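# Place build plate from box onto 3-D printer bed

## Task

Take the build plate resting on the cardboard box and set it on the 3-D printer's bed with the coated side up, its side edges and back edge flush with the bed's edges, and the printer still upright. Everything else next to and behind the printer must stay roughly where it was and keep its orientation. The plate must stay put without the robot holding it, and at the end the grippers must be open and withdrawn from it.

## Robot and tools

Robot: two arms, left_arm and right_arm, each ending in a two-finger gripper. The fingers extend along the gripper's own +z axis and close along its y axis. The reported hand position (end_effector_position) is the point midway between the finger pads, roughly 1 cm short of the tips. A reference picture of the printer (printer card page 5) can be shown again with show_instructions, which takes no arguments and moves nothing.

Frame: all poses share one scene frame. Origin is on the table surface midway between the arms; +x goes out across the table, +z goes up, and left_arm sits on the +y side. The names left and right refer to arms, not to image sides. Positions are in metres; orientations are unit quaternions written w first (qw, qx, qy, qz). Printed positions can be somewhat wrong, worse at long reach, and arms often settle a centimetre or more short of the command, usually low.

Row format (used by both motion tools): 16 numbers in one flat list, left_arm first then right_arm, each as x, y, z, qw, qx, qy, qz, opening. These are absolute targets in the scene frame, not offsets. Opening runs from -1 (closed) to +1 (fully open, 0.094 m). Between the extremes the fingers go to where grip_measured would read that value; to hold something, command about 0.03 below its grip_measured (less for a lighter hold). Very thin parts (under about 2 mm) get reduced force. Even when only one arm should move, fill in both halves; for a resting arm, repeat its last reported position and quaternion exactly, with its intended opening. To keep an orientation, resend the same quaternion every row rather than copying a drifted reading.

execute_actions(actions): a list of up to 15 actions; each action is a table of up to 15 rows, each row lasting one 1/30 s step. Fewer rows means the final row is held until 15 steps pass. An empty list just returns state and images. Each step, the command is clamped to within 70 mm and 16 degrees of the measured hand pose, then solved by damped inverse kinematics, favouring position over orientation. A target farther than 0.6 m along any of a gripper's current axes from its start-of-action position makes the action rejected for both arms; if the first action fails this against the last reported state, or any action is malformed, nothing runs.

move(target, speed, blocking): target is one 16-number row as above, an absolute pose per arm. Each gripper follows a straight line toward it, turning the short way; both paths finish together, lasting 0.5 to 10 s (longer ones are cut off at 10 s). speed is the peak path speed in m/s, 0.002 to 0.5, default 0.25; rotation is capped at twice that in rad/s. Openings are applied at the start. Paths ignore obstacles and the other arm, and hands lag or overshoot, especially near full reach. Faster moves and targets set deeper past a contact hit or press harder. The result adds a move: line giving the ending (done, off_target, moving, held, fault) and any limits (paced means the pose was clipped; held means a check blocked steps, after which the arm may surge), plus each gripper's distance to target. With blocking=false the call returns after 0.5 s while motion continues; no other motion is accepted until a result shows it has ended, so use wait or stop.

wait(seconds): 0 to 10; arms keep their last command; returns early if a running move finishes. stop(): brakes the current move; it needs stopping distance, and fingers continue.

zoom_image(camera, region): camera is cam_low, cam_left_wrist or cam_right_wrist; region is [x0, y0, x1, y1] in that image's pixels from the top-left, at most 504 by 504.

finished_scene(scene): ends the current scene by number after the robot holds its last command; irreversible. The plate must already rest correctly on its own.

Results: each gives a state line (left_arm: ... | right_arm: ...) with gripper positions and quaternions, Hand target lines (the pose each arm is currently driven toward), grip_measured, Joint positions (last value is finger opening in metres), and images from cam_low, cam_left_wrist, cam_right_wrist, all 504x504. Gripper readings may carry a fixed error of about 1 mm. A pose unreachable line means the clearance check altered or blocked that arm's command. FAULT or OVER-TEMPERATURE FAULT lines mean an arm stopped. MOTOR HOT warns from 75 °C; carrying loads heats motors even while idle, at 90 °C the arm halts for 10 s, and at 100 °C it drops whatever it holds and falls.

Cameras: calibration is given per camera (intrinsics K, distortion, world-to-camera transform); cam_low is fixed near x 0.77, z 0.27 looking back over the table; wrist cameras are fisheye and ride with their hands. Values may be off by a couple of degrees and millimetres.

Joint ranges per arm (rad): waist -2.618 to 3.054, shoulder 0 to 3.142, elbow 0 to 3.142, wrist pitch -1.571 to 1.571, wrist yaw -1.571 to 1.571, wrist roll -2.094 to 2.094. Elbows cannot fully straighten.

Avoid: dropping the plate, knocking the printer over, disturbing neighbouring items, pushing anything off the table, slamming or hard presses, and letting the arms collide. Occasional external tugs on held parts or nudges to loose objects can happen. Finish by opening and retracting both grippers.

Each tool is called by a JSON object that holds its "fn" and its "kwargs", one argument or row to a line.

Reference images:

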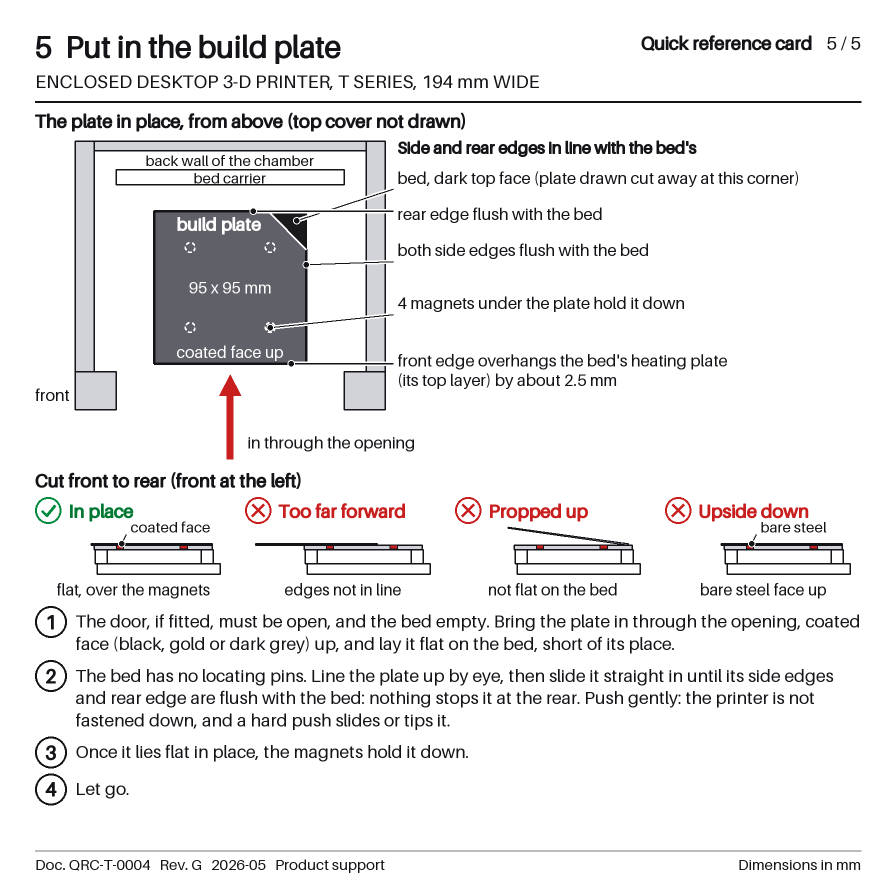

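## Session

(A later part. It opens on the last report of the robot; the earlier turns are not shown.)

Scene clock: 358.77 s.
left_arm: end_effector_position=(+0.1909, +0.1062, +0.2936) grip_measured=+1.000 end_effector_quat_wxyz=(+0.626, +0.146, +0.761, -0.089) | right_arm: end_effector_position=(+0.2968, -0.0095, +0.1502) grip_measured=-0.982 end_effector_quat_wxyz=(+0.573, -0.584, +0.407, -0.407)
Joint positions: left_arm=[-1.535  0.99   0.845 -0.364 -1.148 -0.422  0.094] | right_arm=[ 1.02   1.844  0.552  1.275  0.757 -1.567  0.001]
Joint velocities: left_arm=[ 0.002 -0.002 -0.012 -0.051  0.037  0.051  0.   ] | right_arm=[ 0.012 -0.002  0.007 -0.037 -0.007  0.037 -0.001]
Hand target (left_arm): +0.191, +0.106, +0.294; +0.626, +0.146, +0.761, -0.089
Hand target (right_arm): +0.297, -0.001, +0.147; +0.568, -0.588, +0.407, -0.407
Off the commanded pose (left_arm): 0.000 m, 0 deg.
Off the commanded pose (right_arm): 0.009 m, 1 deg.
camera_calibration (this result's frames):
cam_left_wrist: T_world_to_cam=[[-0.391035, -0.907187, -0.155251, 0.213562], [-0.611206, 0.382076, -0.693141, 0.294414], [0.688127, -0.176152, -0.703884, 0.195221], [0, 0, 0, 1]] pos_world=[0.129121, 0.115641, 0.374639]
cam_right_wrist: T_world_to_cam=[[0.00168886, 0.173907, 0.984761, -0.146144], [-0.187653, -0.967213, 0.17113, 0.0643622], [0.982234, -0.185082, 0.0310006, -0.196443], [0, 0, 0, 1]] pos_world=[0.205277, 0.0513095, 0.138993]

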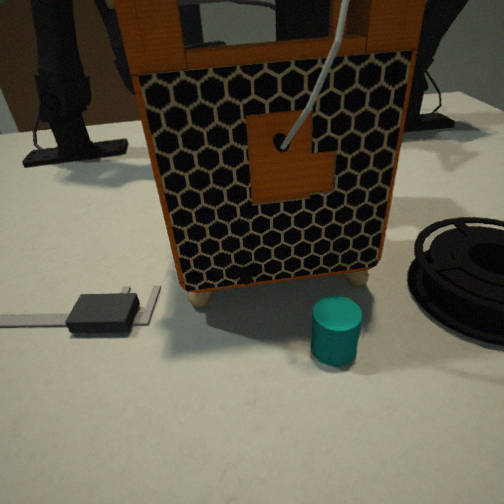

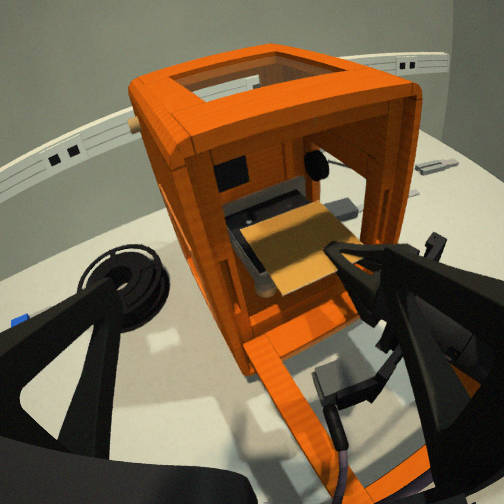

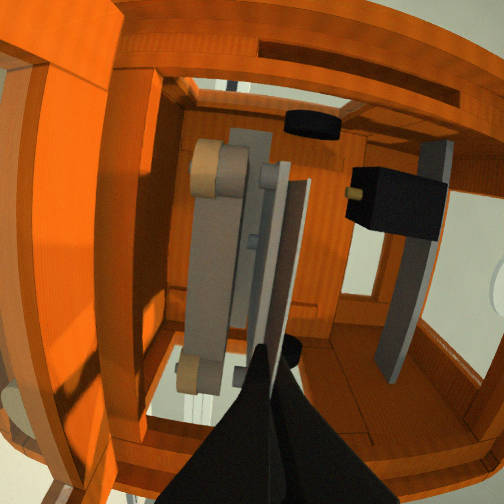

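{"fn": "execute_actions", "kwargs": {
  "actions": [
    [[0.191,0.106,0.294,0.626,0.146,0.761,-0.089,1,0.299,0.002,0.149,0.568,-0.588,0.408,-0.407,-1]],
    [[0.191,0.106,0.294,0.626,0.146,0.761,-0.089,1,0.301,0.005,0.151,0.568,-0.588,0.408,-0.407,-1]]
  ]
}}

{"fn": "zoom_image", "kwargs": {
  "camera": "cam_left_wrist",
  "region": [215,180,335,300]
}}

Scene clock: 367.70 s.
left_arm: end_effector_position=(+0.1909, +0.1062, +0.2936) grip_measured=+1.000 end_effector_quat_wxyz=(+0.626, +0.146, +0.761, -0.089) | right_arm: end_effector_position=(+0.3005, -0.0035, +0.1510) grip_measured=-0.982 end_effector_quat_wxyz=(+0.568, -0.586, +0.408, -0.409)
Joint positions: left_arm=[-1.535  0.99   0.845 -0.364 -1.148 -0.422  0.094] | right_arm=[ 1.02   1.852  0.586  1.239  0.761 -1.567  0.001]
Joint velocities: left_arm=[ 0.002  0.007  0.002 -0.022  0.066 -0.037  0.   ] | right_arm=[-0.012  0.002 -0.022 -0.066 -0.051 -0.066 -0.001]
Hand target (left_arm): +0.191, +0.106, +0.294; +0.626, +0.146, +0.761, -0.089
Hand target (right_arm): +0.301, +0.005, +0.151; +0.568, -0.588, +0.408, -0.407
Off the commanded pose (left_arm): 0.000 m, 0 deg.
Off the commanded pose (right_arm): 0.009 m, 0 deg.
camera_calibration (this result's frames):
cam_left_wrist: T_world_to_cam=[[-0.391035, -0.907187, -0.155251, 0.213562], [-0.611206, 0.382076, -0.693141, 0.294414], [0.688127, -0.176152, -0.703884, 0.195221], [0, 0, 0, 1]] pos_world=[0.129121, 0.115641, 0.374639]
cam_right_wrist: T_world_to_cam=[[0.00683632, 0.182634, 0.983157, -0.149244], [-0.191299, -0.964783, 0.180551, 0.0703485], [0.981508, -0.189312, 0.0283422, -0.198382], [0, 0, 0, 1]] pos_world=[0.209192, 0.0575719, 0.139652]

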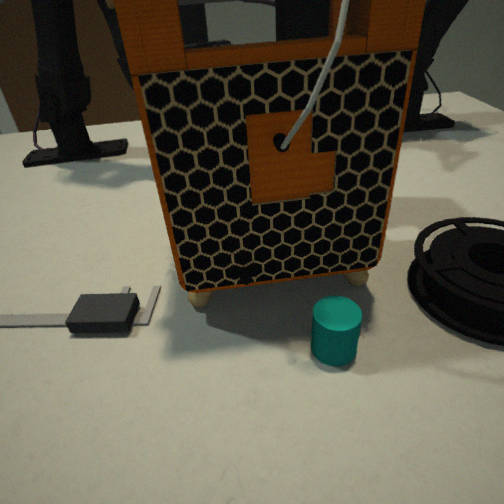

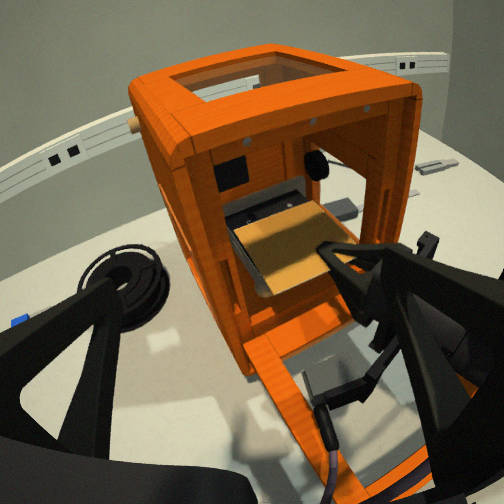

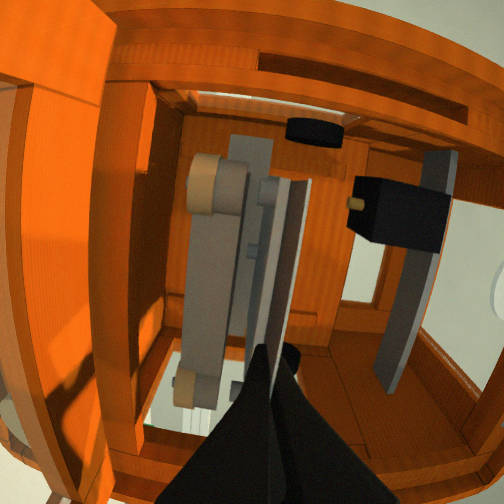

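Region (215, 180, 335, 300) of cam_left_wrist's 504x504 image, scaled by 4.200, with more detail than that image has.

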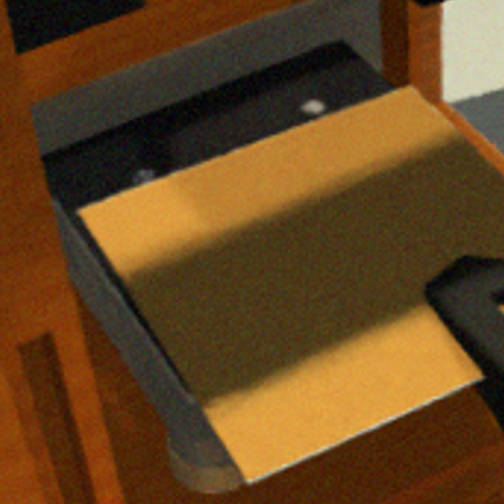

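{"fn": "execute_actions", "kwargs": {
  "actions": [
    [[0.191,0.106,0.294,0.626,0.146,0.761,-0.089,1,0.3008,0.0065,0.151,0.569,-0.590,0.406,-0.405,-1]]
  ]
}}

{"fn": "zoom_image", "kwargs": {
  "camera": "cam_left_wrist",
  "region": [215,180,335,300]
}}

Scene clock: 375.00 s.
left_arm: end_effector_position=(+0.1909, +0.1062, +0.2936) grip_measured=+1.000 end_effector_quat_wxyz=(+0.626, +0.146, +0.761, -0.089) | right_arm: end_effector_position=(+0.3005, -0.0035, +0.1509) grip_measured=-0.982 end_effector_quat_wxyz=(+0.568, -0.586, +0.408, -0.409)
Joint positions: left_arm=[-1.535  0.99   0.845 -0.364 -1.148 -0.422  0.094] | right_arm=[ 1.02   1.852  0.586  1.238  0.761 -1.567  0.001]
Joint velocities: left_arm=[-0.007  0.007  0.002 -0.066  0.007  0.066  0.   ] | right_arm=[ 0.002 -0.002 -0.002 -0.037  0.007 -0.081 -0.   ]
Hand target (left_arm): +0.191, +0.106, +0.294; +0.626, +0.146, +0.761, -0.089
Hand target (right_arm): +0.300, +0.006, +0.151; +0.569, -0.590, +0.406, -0.405
Off the commanded pose (left_arm): 0.000 m, 0 deg.
Off the commanded pose (right_arm): 0.010 m, 1 deg.
camera_calibration (this result's frames):
cam_left_wrist: T_world_to_cam=[[-0.391035, -0.907187, -0.155251, 0.213562], [-0.611206, 0.382076, -0.693141, 0.294414], [0.688127, -0.176152, -0.703884, 0.195221], [0, 0, 0, 1]] pos_world=[0.129121, 0.115641, 0.374639]
cam_right_wrist: T_world_to_cam=[[0.00700625, 0.182968, 0.983094, -0.149209], [-0.191268, -0.964721, 0.180912, 0.0702964], [0.981513, -0.189302, 0.0282369, -0.198365], [0, 0, 0, 1]] pos_world=[0.209189, 0.057566, 0.139571]

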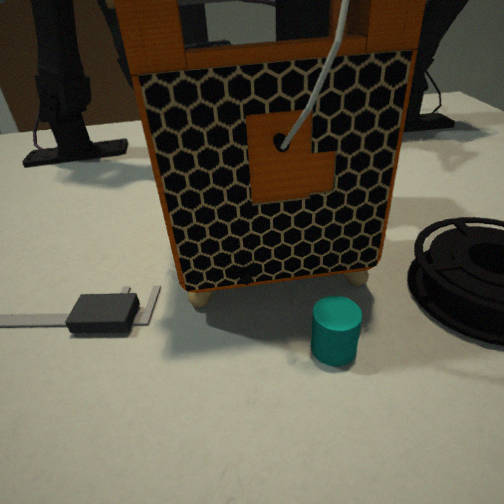

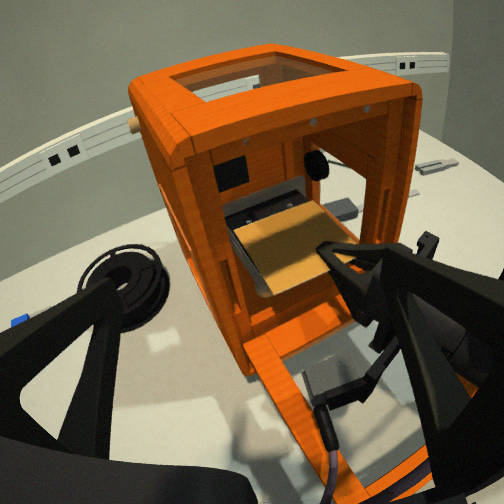

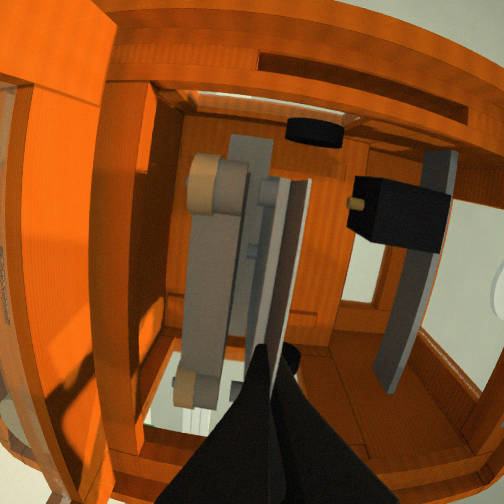

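Region (215, 180, 335, 300) of cam_left_wrist's 504x504 image, scaled by 4.200, with more detail than that image has.

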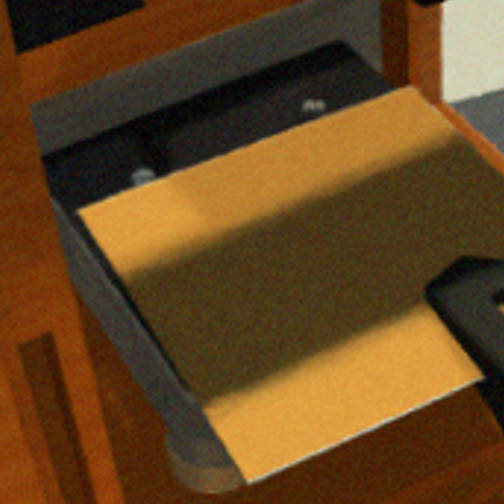

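{"fn": "execute_actions", "kwargs": {
  "actions": [
    [[0.191,0.106,0.294,0.626,0.146,0.761,-0.089,1,0.2998,0.0093,0.151,0.5725,-0.5935,0.401,-0.400,-1]]
  ]
}}

{"fn": "zoom_image", "kwargs": {
  "camera": "cam_left_wrist",
  "region": [215,180,335,300]
}}

Scene clock: 385.17 s.
left_arm: end_effector_position=(+0.1909, +0.1062, +0.2936) grip_measured=+1.000 end_effector_quat_wxyz=(+0.626, +0.146, +0.761, -0.089) | right_arm: end_effector_position=(+0.3005, -0.0035, +0.1509) grip_measured=-0.982 end_effector_quat_wxyz=(+0.568, -0.586, +0.408, -0.409)
Joint positions: left_arm=[-1.535  0.99   0.845 -0.364 -1.148 -0.422  0.094] | right_arm=[ 1.02   1.852  0.586  1.238  0.761 -1.567  0.001]
Joint velocities: left_arm=[-0.012  0.007  0.002  0.007  0.007  0.051  0.   ] | right_arm=[-0.002 -0.002 -0.012  0.022 -0.007 -0.051  0.001]
Hand target (left_arm): +0.191, +0.106, +0.294; +0.626, +0.146, +0.761, -0.089
Hand target (right_arm): +0.299, +0.009, +0.151; +0.572, -0.593, +0.401, -0.400
Off the commanded pose (left_arm): 0.000 m, 0 deg.
Off the commanded pose (right_arm): 0.013 m, 2 deg.
camera_calibration (this result's frames):
cam_left_wrist: T_world_to_cam=[[-0.391035, -0.907187, -0.155251, 0.213562], [-0.611206, 0.382076, -0.693141, 0.294414], [0.688127, -0.176152, -0.703884, 0.195221], [0, 0, 0, 1]] pos_world=[0.129121, 0.115641, 0.374639]
cam_right_wrist: T_world_to_cam=[[0.00694578, 0.182966, 0.983095, -0.149202], [-0.190899, -0.964795, 0.180909, 0.0702433], [0.981585, -0.188928, 0.0282267, -0.19835], [0, 0, 0, 1]] pos_world=[0.209143, 0.0575954, 0.13957]

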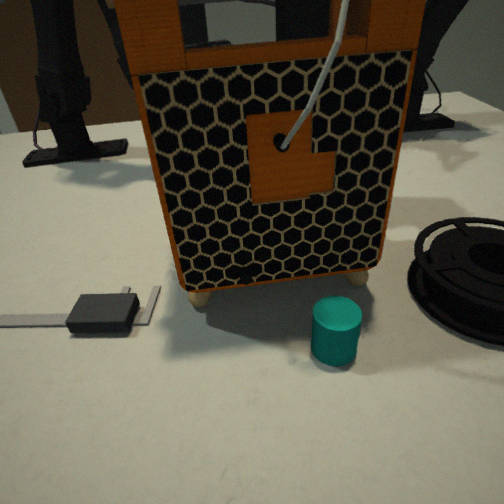

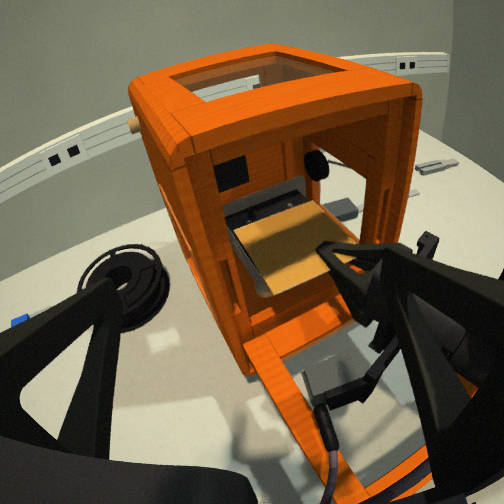

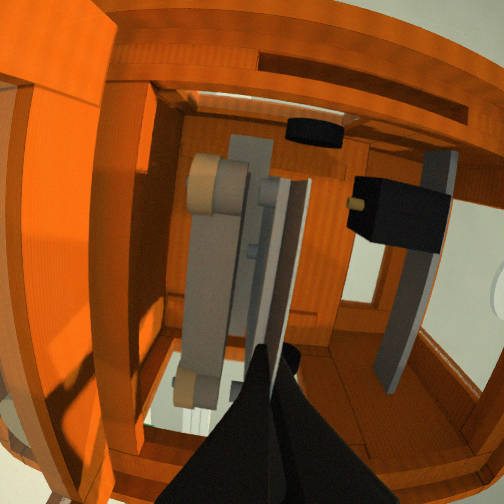

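Region (215, 180, 335, 300) of cam_left_wrist's 504x504 image, scaled by 4.200, with more detail than that image has.

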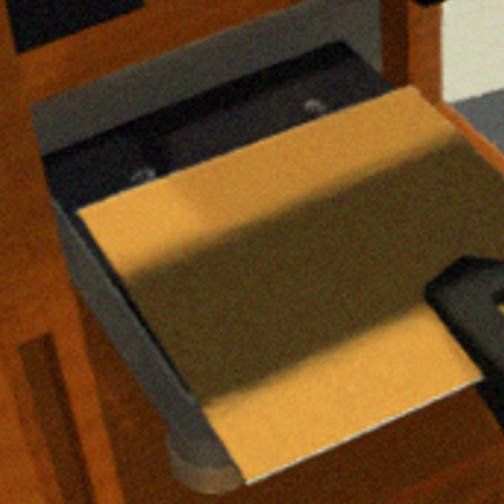

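Just at the threshold; half a degree more.

{"fn": "execute_actions", "kwargs": {
  "actions": [
    [[0.191,0.106,0.294,0.626,0.146,0.761,-0.089,1,0.2993,0.0108,0.151,0.5743,-0.5953,0.3984,-0.3975,-1]]
  ]
}}

{"fn": "zoom_image", "kwargs": {
  "camera": "cam_left_wrist",
  "region": [215,180,335,300]
}}

Scene clock: 391.10 s.
left_arm: end_effector_position=(+0.1909, +0.1062, +0.2936) grip_measured=+1.000 end_effector_quat_wxyz=(+0.626, +0.146, +0.761, -0.089) | right_arm: end_effector_position=(+0.3001, -0.0024, +0.1508) grip_measured=-0.982 end_effector_quat_wxyz=(+0.569, -0.588, +0.406, -0.407)
Joint positions: left_arm=[-1.535  0.99   0.845 -0.364 -1.148 -0.422  0.094] | right_arm=[ 1.02   1.852  0.586  1.238  0.755 -1.567  0.001]
Joint velocities: left_arm=[-0.007 -0.002 -0.007  0.022  0.037 -0.037  0.   ] | right_arm=[-0.017  0.007 -0.017 -0.066  0.007  0.022 -0.001]
Hand target (left_arm): +0.191, +0.106, +0.294; +0.626, +0.146, +0.761, -0.089
Hand target (right_arm): +0.299, +0.010, +0.151; +0.574, -0.595, +0.398, -0.398
Off the commanded pose (left_arm): 0.000 m, 0 deg.
Off the commanded pose (right_arm): 0.013 m, 2 deg.
camera_calibration (this result's frames):
cam_left_wrist: T_world_to_cam=[[-0.391035, -0.907187, -0.155251, 0.213562], [-0.611206, 0.382076, -0.693141, 0.294414], [0.688127, -0.176152, -0.703884, 0.195221], [0, 0, 0, 1]] pos_world=[0.129121, 0.115641, 0.374639]
cam_right_wrist: T_world_to_cam=[[0.00614831, 0.183264, 0.983044, -0.149043], [-0.18495, -0.965894, 0.181224, 0.0693419], [0.982729, -0.182928, 0.0279561, -0.198082], [0, 0, 0, 1]] pos_world=[0.208402, 0.0580564, 0.139487]

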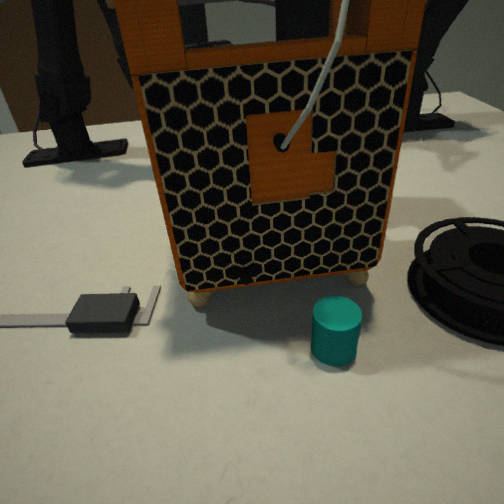

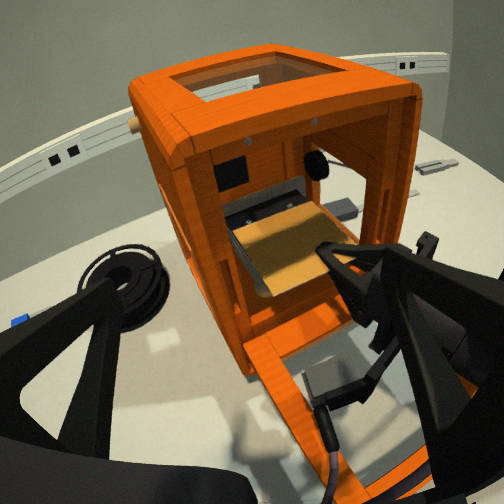

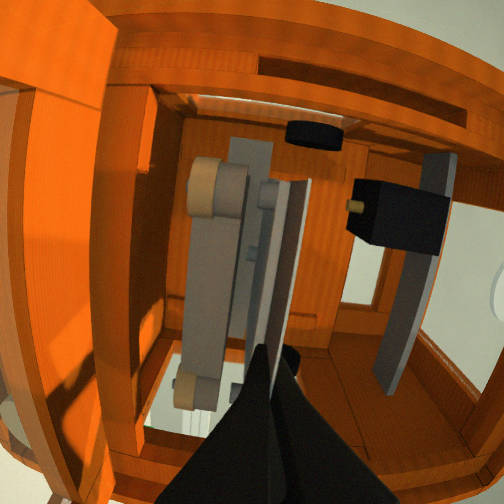

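Region (215, 180, 335, 300) of cam_left_wrist's 504x504 image, scaled by 4.200, with more detail than that image has.

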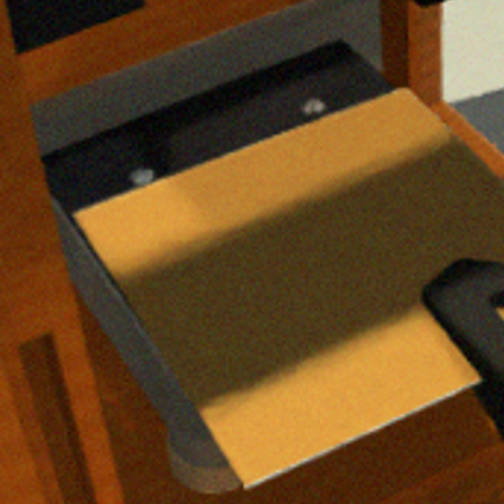

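{"fn": "execute_actions", "kwargs": {
  "actions": [
    [[0.191,0.106,0.294,0.626,0.146,0.761,-0.089,1,0.300,-0.0024,0.1508,0.569,-0.588,0.406,-0.407,-1],[0.191,0.106,0.294,0.626,0.146,0.761,-0.089,1,0.300,-0.0024,0.1508,0.569,-0.588,0.406,-0.407,-1],[0.191,0.106,0.294,0.626,0.146,0.761,-0.089,1,0.300,-0.0024,0.1508,0.569,-0.588,0.406,-0.407,-1],[0.191,0.106,0.294,0.626,0.146,0.761,-0.089,1,0.300,-0.0024,0.1508,0.569,-0.588,0.406,-0.407,-0.9],[0.191,0.106,0.294,0.626,0.146,0.761,-0.089,1,0.300,-0.0024,0.1508,0.569,-0.588,0.406,-0.407,-0.8],[0.191,0.106,0.294,0.626,0.146,0.761,-0.089,1,0.300,-0.0024,0.1508,0.569,-0.588,0.406,-0.407,-0.4]]
  ]
}}

{"fn": "move", "kwargs": {
  "target": [0.19,0.13,0.33,0.626,0.146,0.761,-0.089,1,0.23,-0.015,0.153,0.569,-0.588,0.406,-0.407,-0.4],
  "speed": 0.08
}}

Scene clock: 408.63 s.
left_arm: end_effector_position=(+0.1909, +0.1062, +0.2936) grip_measured=+1.000 end_effector_quat_wxyz=(+0.626, +0.146, +0.761, -0.089) | right_arm: end_effector_position=(+0.3001, -0.0024, +0.1508) grip_measured=-0.402 end_effector_quat_wxyz=(+0.569, -0.588, +0.406, -0.407)
Joint positions: left_arm=[-1.535  0.99   0.845 -0.364 -1.148 -0.422  0.094] | right_arm=[ 1.02   1.852  0.586  1.238  0.755 -1.568  0.028]
Joint velocities: left_arm=[-0.012  0.012 -0.002  0.007 -0.081  0.022  0.   ] | right_arm=[-0.002 -0.007 -0.007 -0.051 -0.051  0.051 -0.001]
Hand target (left_arm): +0.191, +0.106, +0.294; +0.626, +0.146, +0.761, -0.089
Hand target (right_arm): +0.300, -0.002, +0.151; +0.569, -0.588, +0.406, -0.407
Off the commanded pose (left_arm): 0.000 m, 0 deg.
Off the commanded pose (right_arm): 0.000 m, 0 deg.
camera_calibration (this result's frames):
cam_left_wrist: T_world_to_cam=[[-0.391035, -0.907187, -0.155251, 0.213562], [-0.611206, 0.382076, -0.693141, 0.294414], [0.688127, -0.176152, -0.703884, 0.195221], [0, 0, 0, 1]] pos_world=[0.129121, 0.115641, 0.374639]
cam_right_wrist: T_world_to_cam=[[0.00601982, 0.183617, 0.982979, -0.148994], [-0.184966, -0.965831, 0.181546, 0.0692981], [0.982727, -0.18291, 0.0281487, -0.19811], [0, 0, 0, 1]] pos_world=[0.208403, 0.0580516, 0.139454]

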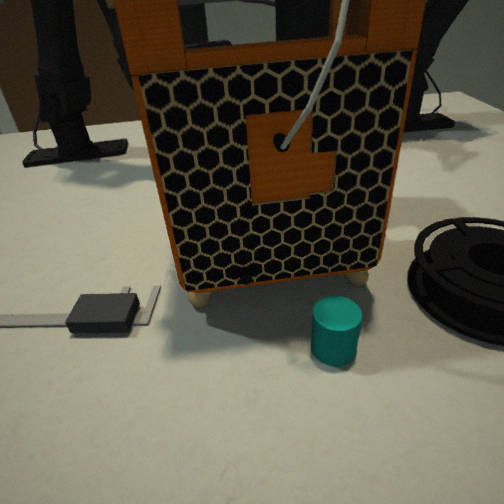

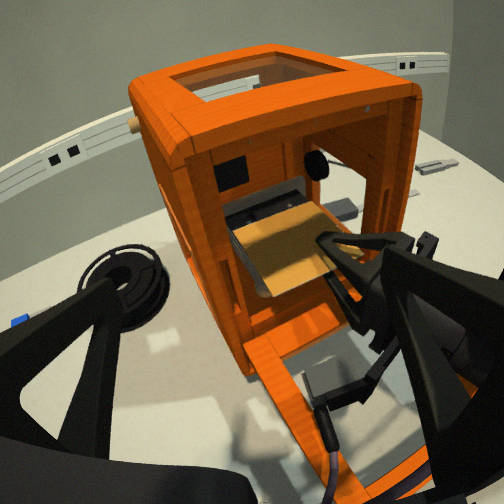

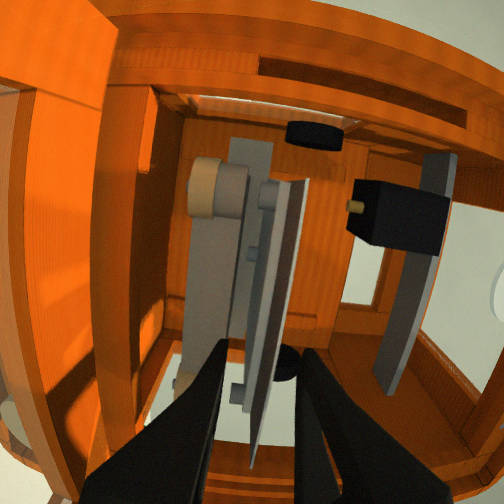

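Scene clock: 410.00 s.
left_arm: end_effector_position=(+0.1901, +0.1248, +0.3162) grip_measured=+1.000 end_effector_quat_wxyz=(+0.623, +0.157, +0.762, -0.076) | right_arm: end_effector_position=(+0.2343, -0.0100, +0.1517) grip_measured=-0.402 end_effector_quat_wxyz=(+0.568, -0.591, +0.402, -0.409)
Joint positions: left_arm=[-1.535  0.941  0.934 -0.536 -1.148 -0.42   0.094] | right_arm=[ 1.229  1.759  0.46   1.262  0.96  -1.568  0.028]
Joint velocities: left_arm=[ 0.002  0.007  0.002 -0.051 -0.022 -0.007  0.   ] | right_arm=[-0.007 -0.007  0.012  0.007  0.037  0.022 -0.001]
Hand target (left_arm): +0.190, +0.129, +0.330; +0.626, +0.146, +0.761, -0.089
Hand target (right_arm): +0.231, -0.015, +0.154; +0.570, -0.587, +0.404, -0.409
Off the commanded pose (left_arm): 0.015 m, 2 deg.
Off the commanded pose (right_arm): 0.007 m, 1 deg.
move: off_target (left_arm)
camera_calibration (this result's frames):
cam_left_wrist: T_world_to_cam=[[-0.391878, -0.900797, -0.187072, 0.2431], [-0.611682, 0.406986, -0.678386, 0.294778], [0.687224, -0.151416, -0.71049, 0.214226], [0, 0, 0, 1]] pos_world=[0.128355, 0.13145, 0.397656]
cam_right_wrist: T_world_to_cam=[[0.00220839, 0.193985, 0.981002, -0.146762], [-0.181764, -0.964585, 0.191148, 0.0474286], [0.98334, -0.178733, 0.0331293, -0.135744], [0, 0, 0, 1]] pos_world=[0.142428, 0.0499567, 0.139405]

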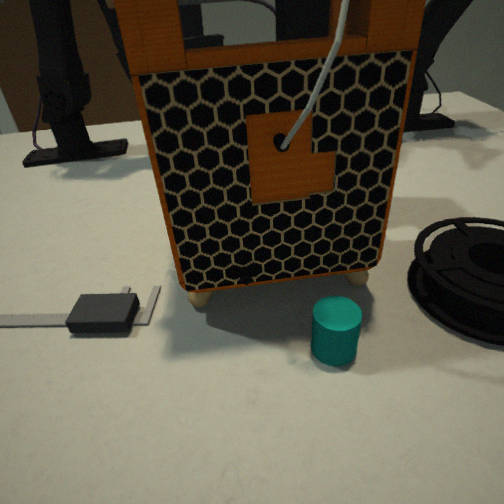

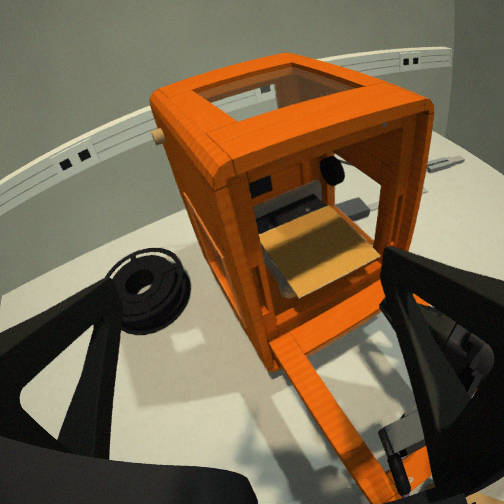

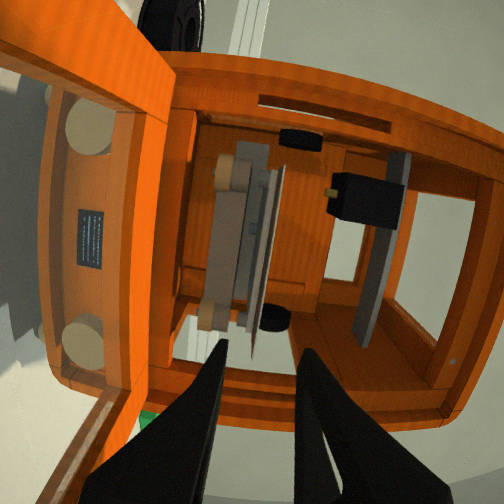

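{"fn": "move", "kwargs": {
  "target": [0.22,0.23,0.26,0.604,0.388,0.554,-0.423,-1,0.235,0.015,0.155,0.707,-0.006,0.707,0.006,0.2],
  "speed": 0.25
}}

{"fn": "move", "kwargs": {
  "target": [0.33,0.20,0.16,0.604,0.388,0.554,-0.423,-1,0.262,0.015,0.155,0.707,-0.006,0.707,0.006,0.2],
  "speed": 0.15
}}

Scene clock: 427.27 s.
left_arm: end_effector_position=(+0.2203, +0.2316, +0.2647) grip_measured=-0.986 end_effector_quat_wxyz=(+0.589, +0.389, +0.581, -0.405) | right_arm: end_effector_position=(+0.2384, +0.0098, +0.1450) grip_measured=+0.199 end_effector_quat_wxyz=(+0.707, -0.018, +0.707, -0.007)
Joint positions: left_arm=[ 0.312  0.814  0.275  0.894  1.509 -0.368  0.001] | right_arm=[ 1.308  2.008  0.766  1.238  1.374 -0.033  0.056]
Joint velocities: left_arm=[ 0.002  0.046 -0.042  0.271 -0.007 -0.227  0.   ] | right_arm=[-0.012 -0.027  0.007 -0.066 -0.051  0.037 -0.   ]
Hand target (left_arm): +0.221, +0.233, +0.261; +0.588, +0.382, +0.585, -0.407
Hand target (right_arm): +0.236, +0.015, +0.156; +0.708, -0.007, +0.706, +0.006
Off the commanded pose (left_arm): 0.005 m, 4 deg.
Off the commanded pose (right_arm): 0.012 m, 2 deg.
move: off_target (left_arm, right_arm)
camera_calibration (this result's frames):
cam_left_wrist: T_world_to_cam=[[-0.937959, -0.329451, -0.108144, 0.308591], [-0.0913976, 0.535754, -0.839413, 0.133044], [0.334484, -0.777451, -0.532627, 0.348579], [0, 0, 0, 1]] pos_world=[0.185011, 0.301389, 0.330714]
cam_right_wrist: T_world_to_cam=[[0.0626797, -0.979691, 0.190466, -0.0323562], [-0.502588, -0.195861, -0.842047, 0.287337], [0.862251, -0.0429465, -0.504658, -0.0304211], [0, 0, 0, 1]] pos_world=[0.172671, 0.0232726, 0.232762]

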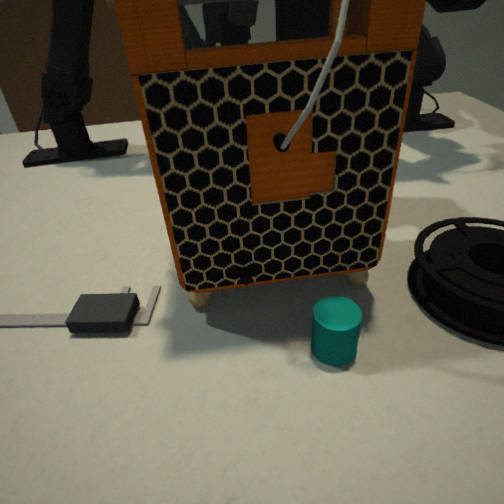

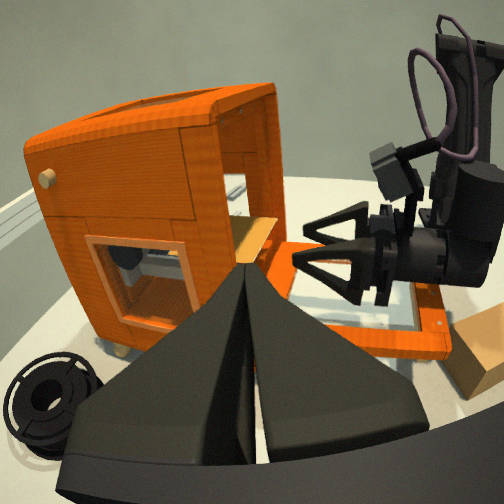

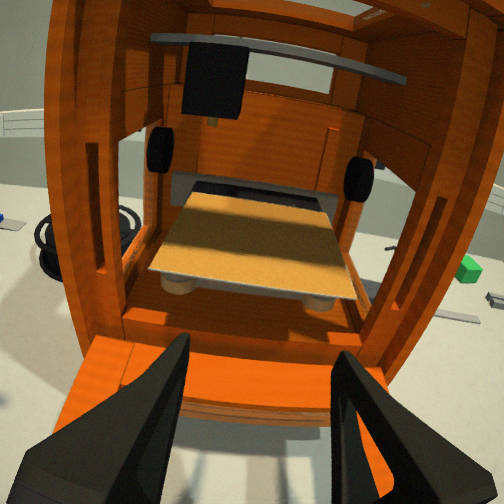

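Scene clock: 429.03 s.
left_arm: end_effector_position=(+0.3199, +0.2021, +0.1528) grip_measured=-0.986 end_effector_quat_wxyz=(+0.583, +0.392, +0.575, -0.419) | right_arm: end_effector_position=(+0.2569, +0.0106, +0.1461) grip_measured=+0.199 end_effector_quat_wxyz=(+0.705, -0.015, +0.709, -0.004)
Joint positions: left_arm=[ 0.067  1.814  0.367  1.562  1.295 -0.134  0.001] | right_arm=[ 1.255  2.007  0.787  1.2    1.32  -0.007  0.056]
Joint velocities: left_arm=[-0.007  0.007  0.007  0.066 -0.022 -0.051  0.001] | right_arm=[-0.022 -0.002  0.012 -0.022  0.007  0.066 -0.   ]
Hand target (left_arm): +0.327, +0.201, +0.159; +0.592, +0.396, +0.567, -0.413
Hand target (right_arm): +0.262, +0.015, +0.155; +0.707, -0.006, +0.707, +0.006
Off the commanded pose (left_arm): 0.013 m, 3 deg.
Off the commanded pose (right_arm): 0.011 m, 2 deg.
joint sent to its limit (left arm) — the command would take joint 4 (wrist pitch) past its upper limit, so that joint was sent only as far as its limit.
move: off_target (left_arm, right_arm)
camera_calibration (this result's frames):
cam_left_wrist: T_world_to_cam=[[-0.948156, -0.302298, -0.0980672, 0.376368], [-0.0807219, 0.527532, -0.845692, 0.063198], [0.307384, -0.793931, -0.524584, 0.243551], [0, 0, 0, 1]] pos_world=[0.287093, 0.273799, 0.218119]
cam_right_wrist: T_world_to_cam=[[0.0645644, -0.981345, 0.181088, -0.0320146], [-0.506169, -0.188595, -0.841561, 0.298476], [0.860014, -0.0373263, -0.508903, -0.0447353], [0, 0, 0, 1]] pos_world=[0.191619, 0.023204, 0.234217]

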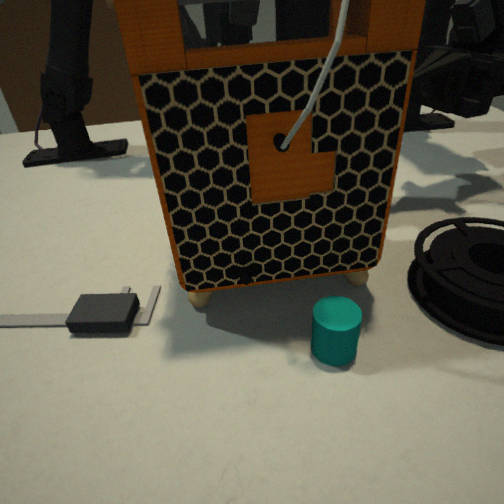

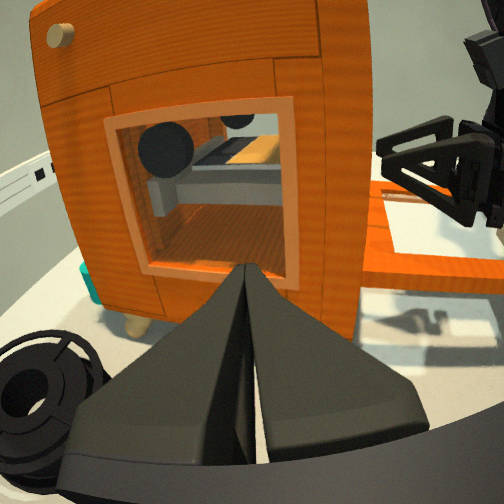

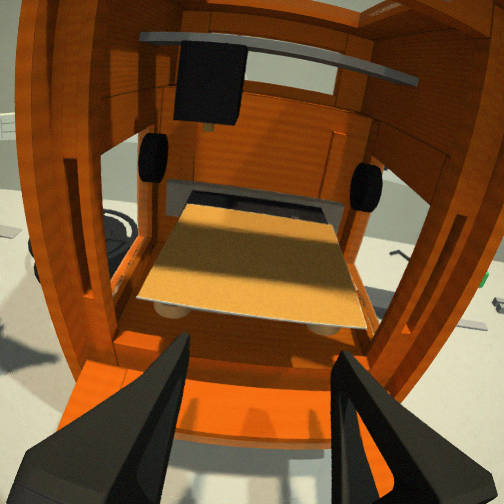

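{"fn": "execute_actions", "kwargs": {
  "actions": [
    [[0.32,0.202,0.153,0.583,0.392,0.575,-0.419,-1,0.266,0.018,0.158,0.707,0.0,0.707,0.012,0.2]],
    [[0.32,0.202,0.153,0.583,0.392,0.575,-0.419,-1,0.272,0.020,0.160,0.707,0.002,0.707,0.014,0.2]]
  ]
}}

{"fn": "zoom_image", "kwargs": {
  "camera": "cam_right_wrist",
  "region": [110,160,400,450]
}}

Scene clock: 438.07 s.
left_arm: end_effector_position=(+0.3199, +0.2021, +0.1532) grip_measured=-0.986 end_effector_quat_wxyz=(+0.584, +0.393, +0.574, -0.418) | right_arm: end_effector_position=(+0.2673, +0.0152, +0.1521) grip_measured=+0.199 end_effector_quat_wxyz=(+0.706, -0.005, +0.708, +0.005)
Joint positions: left_arm=[ 0.067  1.814  0.367  1.566  1.295 -0.136  0.001] | right_arm=[1.229 2.007 0.823 1.173 1.296 0.01  0.056]
Joint velocities: left_arm=[ 0.002 -0.017  0.002 -0.051  0.007  0.007 -0.   ] | right_arm=[-0.012 -0.007  0.002 -0.037  0.081 -0.022 -0.001]
Hand target (left_arm): +0.320, +0.202, +0.153; +0.583, +0.392, +0.575, -0.419
Hand target (right_arm): +0.272, +0.020, +0.160; +0.707, +0.002, +0.707, +0.014
Off the commanded pose (left_arm): 0.000 m, 0 deg.
Off the commanded pose (right_arm): 0.010 m, 1 deg.
camera_calibration (this result's frames):
cam_left_wrist: T_world_to_cam=[[-0.94786, -0.30264, -0.0998548, 0.376678], [-0.0791845, 0.527161, -0.846068, 0.0632171], [0.308693, -0.794047, -0.523639, 0.243263], [0, 0, 0, 1]] pos_world=[0.28695, 0.273835, 0.218481]
cam_right_wrist: T_world_to_cam=[[0.0619985, -0.985837, 0.155827, -0.0246856], [-0.50538, -0.165641, -0.846849, 0.309922], [0.860667, -0.0262486, -0.508492, -0.0508384], [0, 0, 0, 1]] pos_world=[0.201914, 0.0256653, 0.240453]

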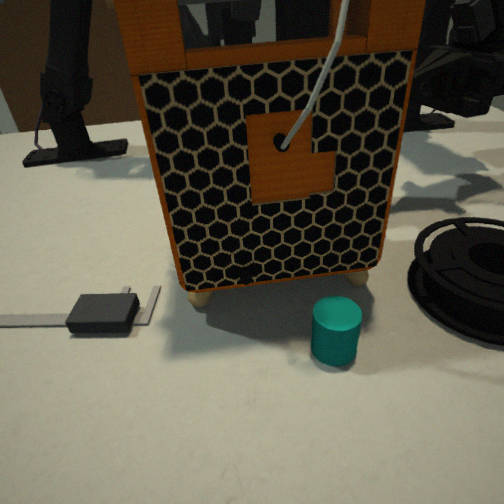

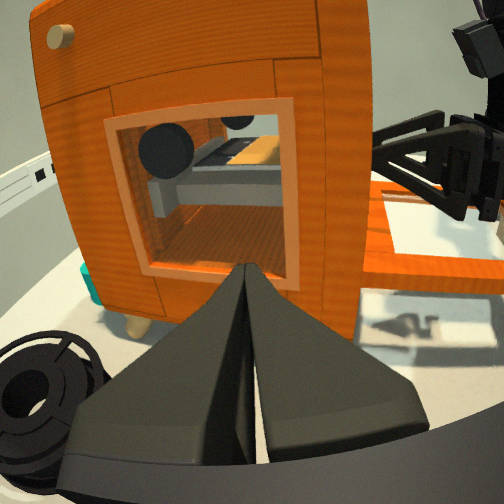

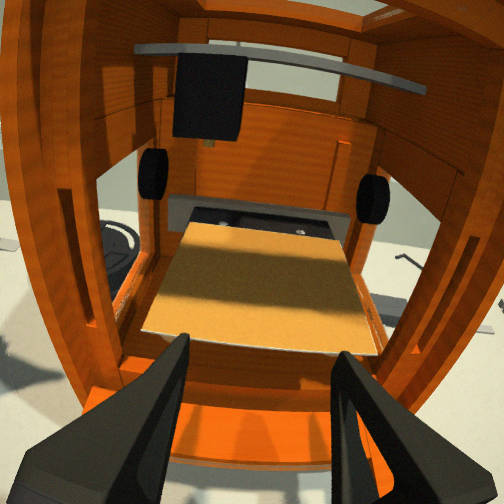

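Region (110, 160, 400, 450) of cam_right_wrist's 504x504 image, scaled by 1.738, with more detail than that image has.

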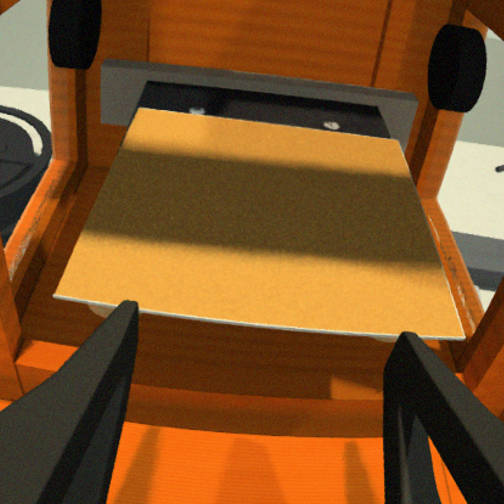

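{"fn": "execute_actions", "kwargs": {
  "actions": [
    [[0.32,0.202,0.153,0.583,0.392,0.575,-0.419,-1,0.274,0.020,0.159,0.707,0.002,0.707,0.014,0.2],[0.32,0.202,0.153,0.583,0.392,0.575,-0.419,-1,0.274,0.020,0.159,0.707,0.002,0.707,0.014,0.2],[0.32,0.202,0.153,0.583,0.392,0.575,-0.419,-1,0.274,0.020,0.159,0.707,0.002,0.707,0.014,0.2],[0.32,0.202,0.153,0.583,0.392,0.575,-0.419,-1,0.276,0.020,0.159,0.707,0.002,0.707,0.014,0.2],[0.32,0.202,0.153,0.583,0.392,0.575,-0.419,-1,0.276,0.020,0.159,0.707,0.002,0.707,0.014,0.2],[0.32,0.202,0.153,0.583,0.392,0.575,-0.419,-1,0.276,0.020,0.159,0.707,0.002,0.707,0.014,0.2],[0.32,0.202,0.153,0.583,0.392,0.575,-0.419,-1,0.278,0.020,0.159,0.707,0.002,0.707,0.014,0.2],[0.32,0.202,0.153,0.583,0.392,0.575,-0.419,-1,0.278,0.020,0.159,0.707,0.002,0.707,0.014,0.2],[0.32,0.202,0.153,0.583,0.392,0.575,-0.419,-1,0.278,0.020,0.159,0.707,0.002,0.707,0.014,0.2],[0.32,0.202,0.153,0.583,0.392,0.575,-0.419,-1,0.280,0.020,0.159,0.707,0.002,0.707,0.014,0.2],[0.32,0.202,0.153,0.583,0.392,0.575,-0.419,-1,0.280,0.020,0.159,0.707,0.002,0.707,0.014,0.2],[0.32,0.202,0.153,0.583,0.392,0.575,-0.419,-1,0.280,0.020,0.159,0.707,0.002,0.707,0.014,0.2],[0.32,0.202,0.153,0.583,0.392,0.575,-0.419,-1,0.282,0.020,0.159,0.707,0.002,0.707,0.014,0.2]],
    [[0.32,0.202,0.153,0.583,0.392,0.575,-0.419,-1,0.284,0.020,0.159,0.707,0.002,0.707,0.014,0.2],[0.32,0.202,0.153,0.583,0.392,0.575,-0.419,-1,0.284,0.020,0.159,0.707,0.002,0.707,0.014,0.2],[0.32,0.202,0.153,0.583,0.392,0.575,-0.419,-1,0.284,0.020,0.159,0.707,0.002,0.707,0.014,0.2],[0.32,0.202,0.153,0.583,0.392,0.575,-0.419,-1,0.286,0.020,0.159,0.707,0.002,0.707,0.014,0.2],[0.32,0.202,0.153,0.583,0.392,0.575,-0.419,-1,0.286,0.020,0.159,0.707,0.002,0.707,0.014,0.2],[0.32,0.202,0.153,0.583,0.392,0.575,-0.419,-1,0.286,0.020,0.159,0.707,0.002,0.707,0.014,0.2],[0.32,0.202,0.153,0.583,0.392,0.575,-0.419,-1,0.288,0.020,0.159,0.707,0.002,0.707,0.014,0.2],[0.32,0.202,0.153,0.583,0.392,0.575,-0.419,-1,0.288,0.020,0.159,0.707,0.002,0.707,0.014,0.2],[0.32,0.202,0.153,0.583,0.392,0.575,-0.419,-1,0.288,0.020,0.159,0.707,0.002,0.707,0.014,0.2],[0.32,0.202,0.153,0.583,0.392,0.575,-0.419,-1,0.290,0.020,0.159,0.707,0.002,0.707,0.014,0.2]]
  ]
}}

{"fn": "zoom_image", "kwargs": {
  "camera": "cam_right_wrist",
  "region": [110,160,400,450]
}}

Scene clock: 466.77 s.
left_arm: end_effector_position=(+0.3199, +0.2021, +0.1532) grip_measured=-0.986 end_effector_quat_wxyz=(+0.584, +0.393, +0.574, -0.418) | right_arm: end_effector_position=(+0.2841, +0.0148, +0.1566) grip_measured=+0.199 end_effector_quat_wxyz=(+0.707, -0.000, +0.707, +0.009)
Joint positions: left_arm=[ 0.067  1.814  0.367  1.566  1.295 -0.136  0.001] | right_arm=[1.183 2.007 0.844 1.163 1.251 0.013 0.056]
Joint velocities: left_arm=[ 0.002  0.007  0.002 -0.037  0.022 -0.037  0.   ] | right_arm=[-0.017 -0.007 -0.002  0.051 -0.022 -0.007  0.   ]
Hand target (left_arm): +0.320, +0.202, +0.153; +0.583, +0.392, +0.575, -0.419
Hand target (right_arm): +0.290, +0.020, +0.159; +0.707, +0.002, +0.707, +0.014
Off the commanded pose (left_arm): 0.000 m, 0 deg.
Off the commanded pose (right_arm): 0.008 m, 1 deg.
camera_calibration (this result's frames):
cam_left_wrist: T_world_to_cam=[[-0.94786, -0.30264, -0.0998548, 0.376678], [-0.0791845, 0.527161, -0.846068, 0.0632171], [0.308693, -0.794047, -0.523639, 0.243263], [0, 0, 0, 1]] pos_world=[0.28695, 0.273835, 0.218481]
cam_right_wrist: T_world_to_cam=[[0.0611857, -0.987909, 0.142453, -0.0244776], [-0.502984, -0.153792, -0.850503, 0.321938], [0.862127, -0.019613, -0.506312, -0.0638662], [0, 0, 0, 1]] pos_world=[0.218488, 0.0240771, 0.24496]

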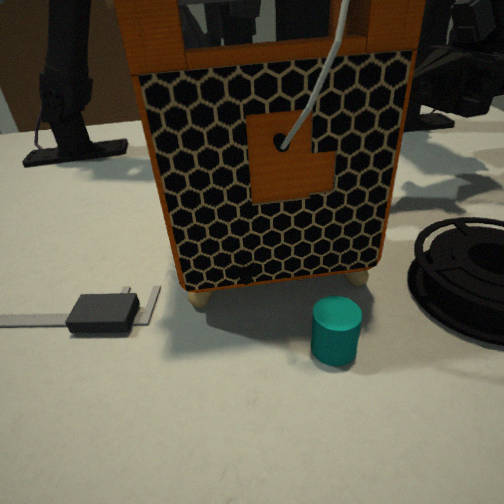

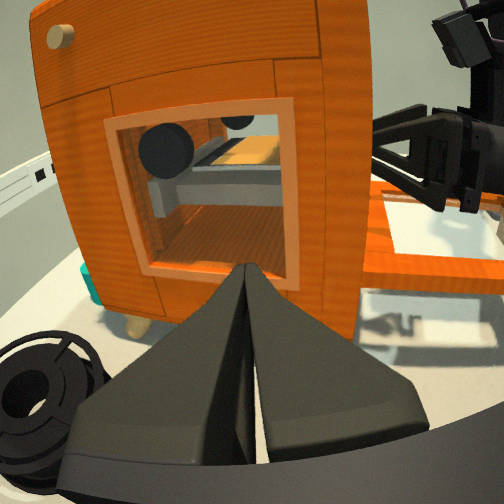

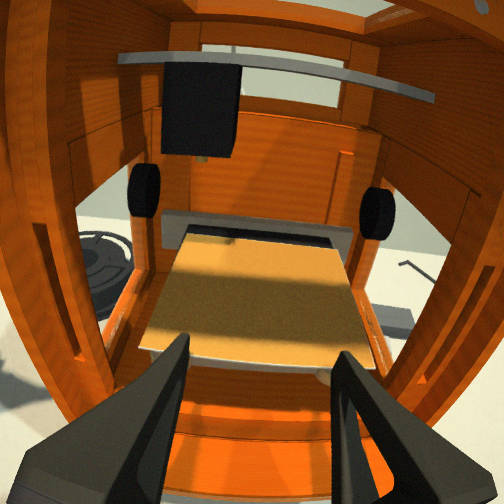

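Region (110, 160, 400, 450) of cam_right_wrist's 504x504 image, scaled by 1.738, with more detail than that image has.

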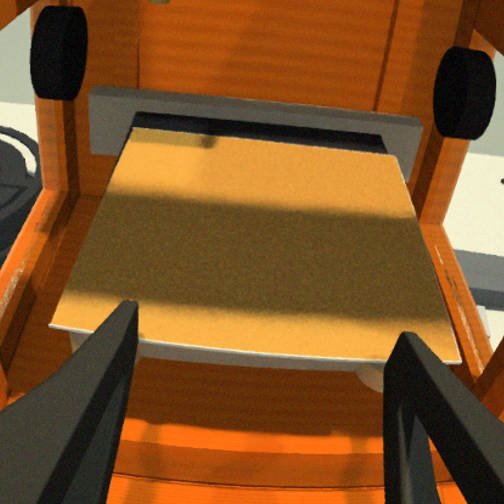

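{"fn": "zoom_image", "kwargs": {
  "camera": "cam_right_wrist",
  "region": [160,200,360,280]
}}

{"fn": "zoom_image", "kwargs": {
  "camera": "cam_left_wrist",
  "region": [170,110,290,200]
}}

Region (160, 200, 360, 280) of cam_right_wrist's 504x504 image, scaled by 2.520, with more detail than that image has; it fills the top 202 rows of this view, and the rest is white.

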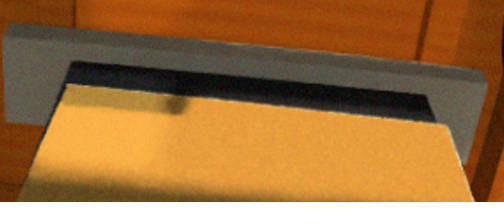

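Region (170, 110, 290, 200) of cam_left_wrist's 504x504 image, scaled by 4.200, with more detail than that image has; it fills the top 378 rows of this view, and the rest is white.

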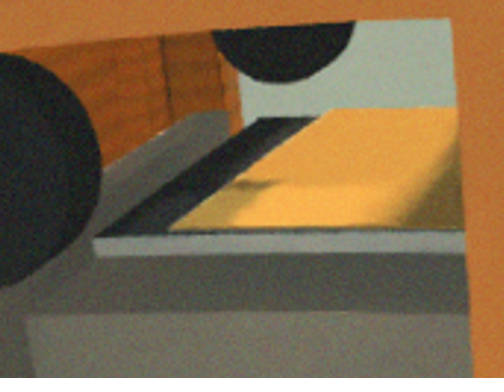

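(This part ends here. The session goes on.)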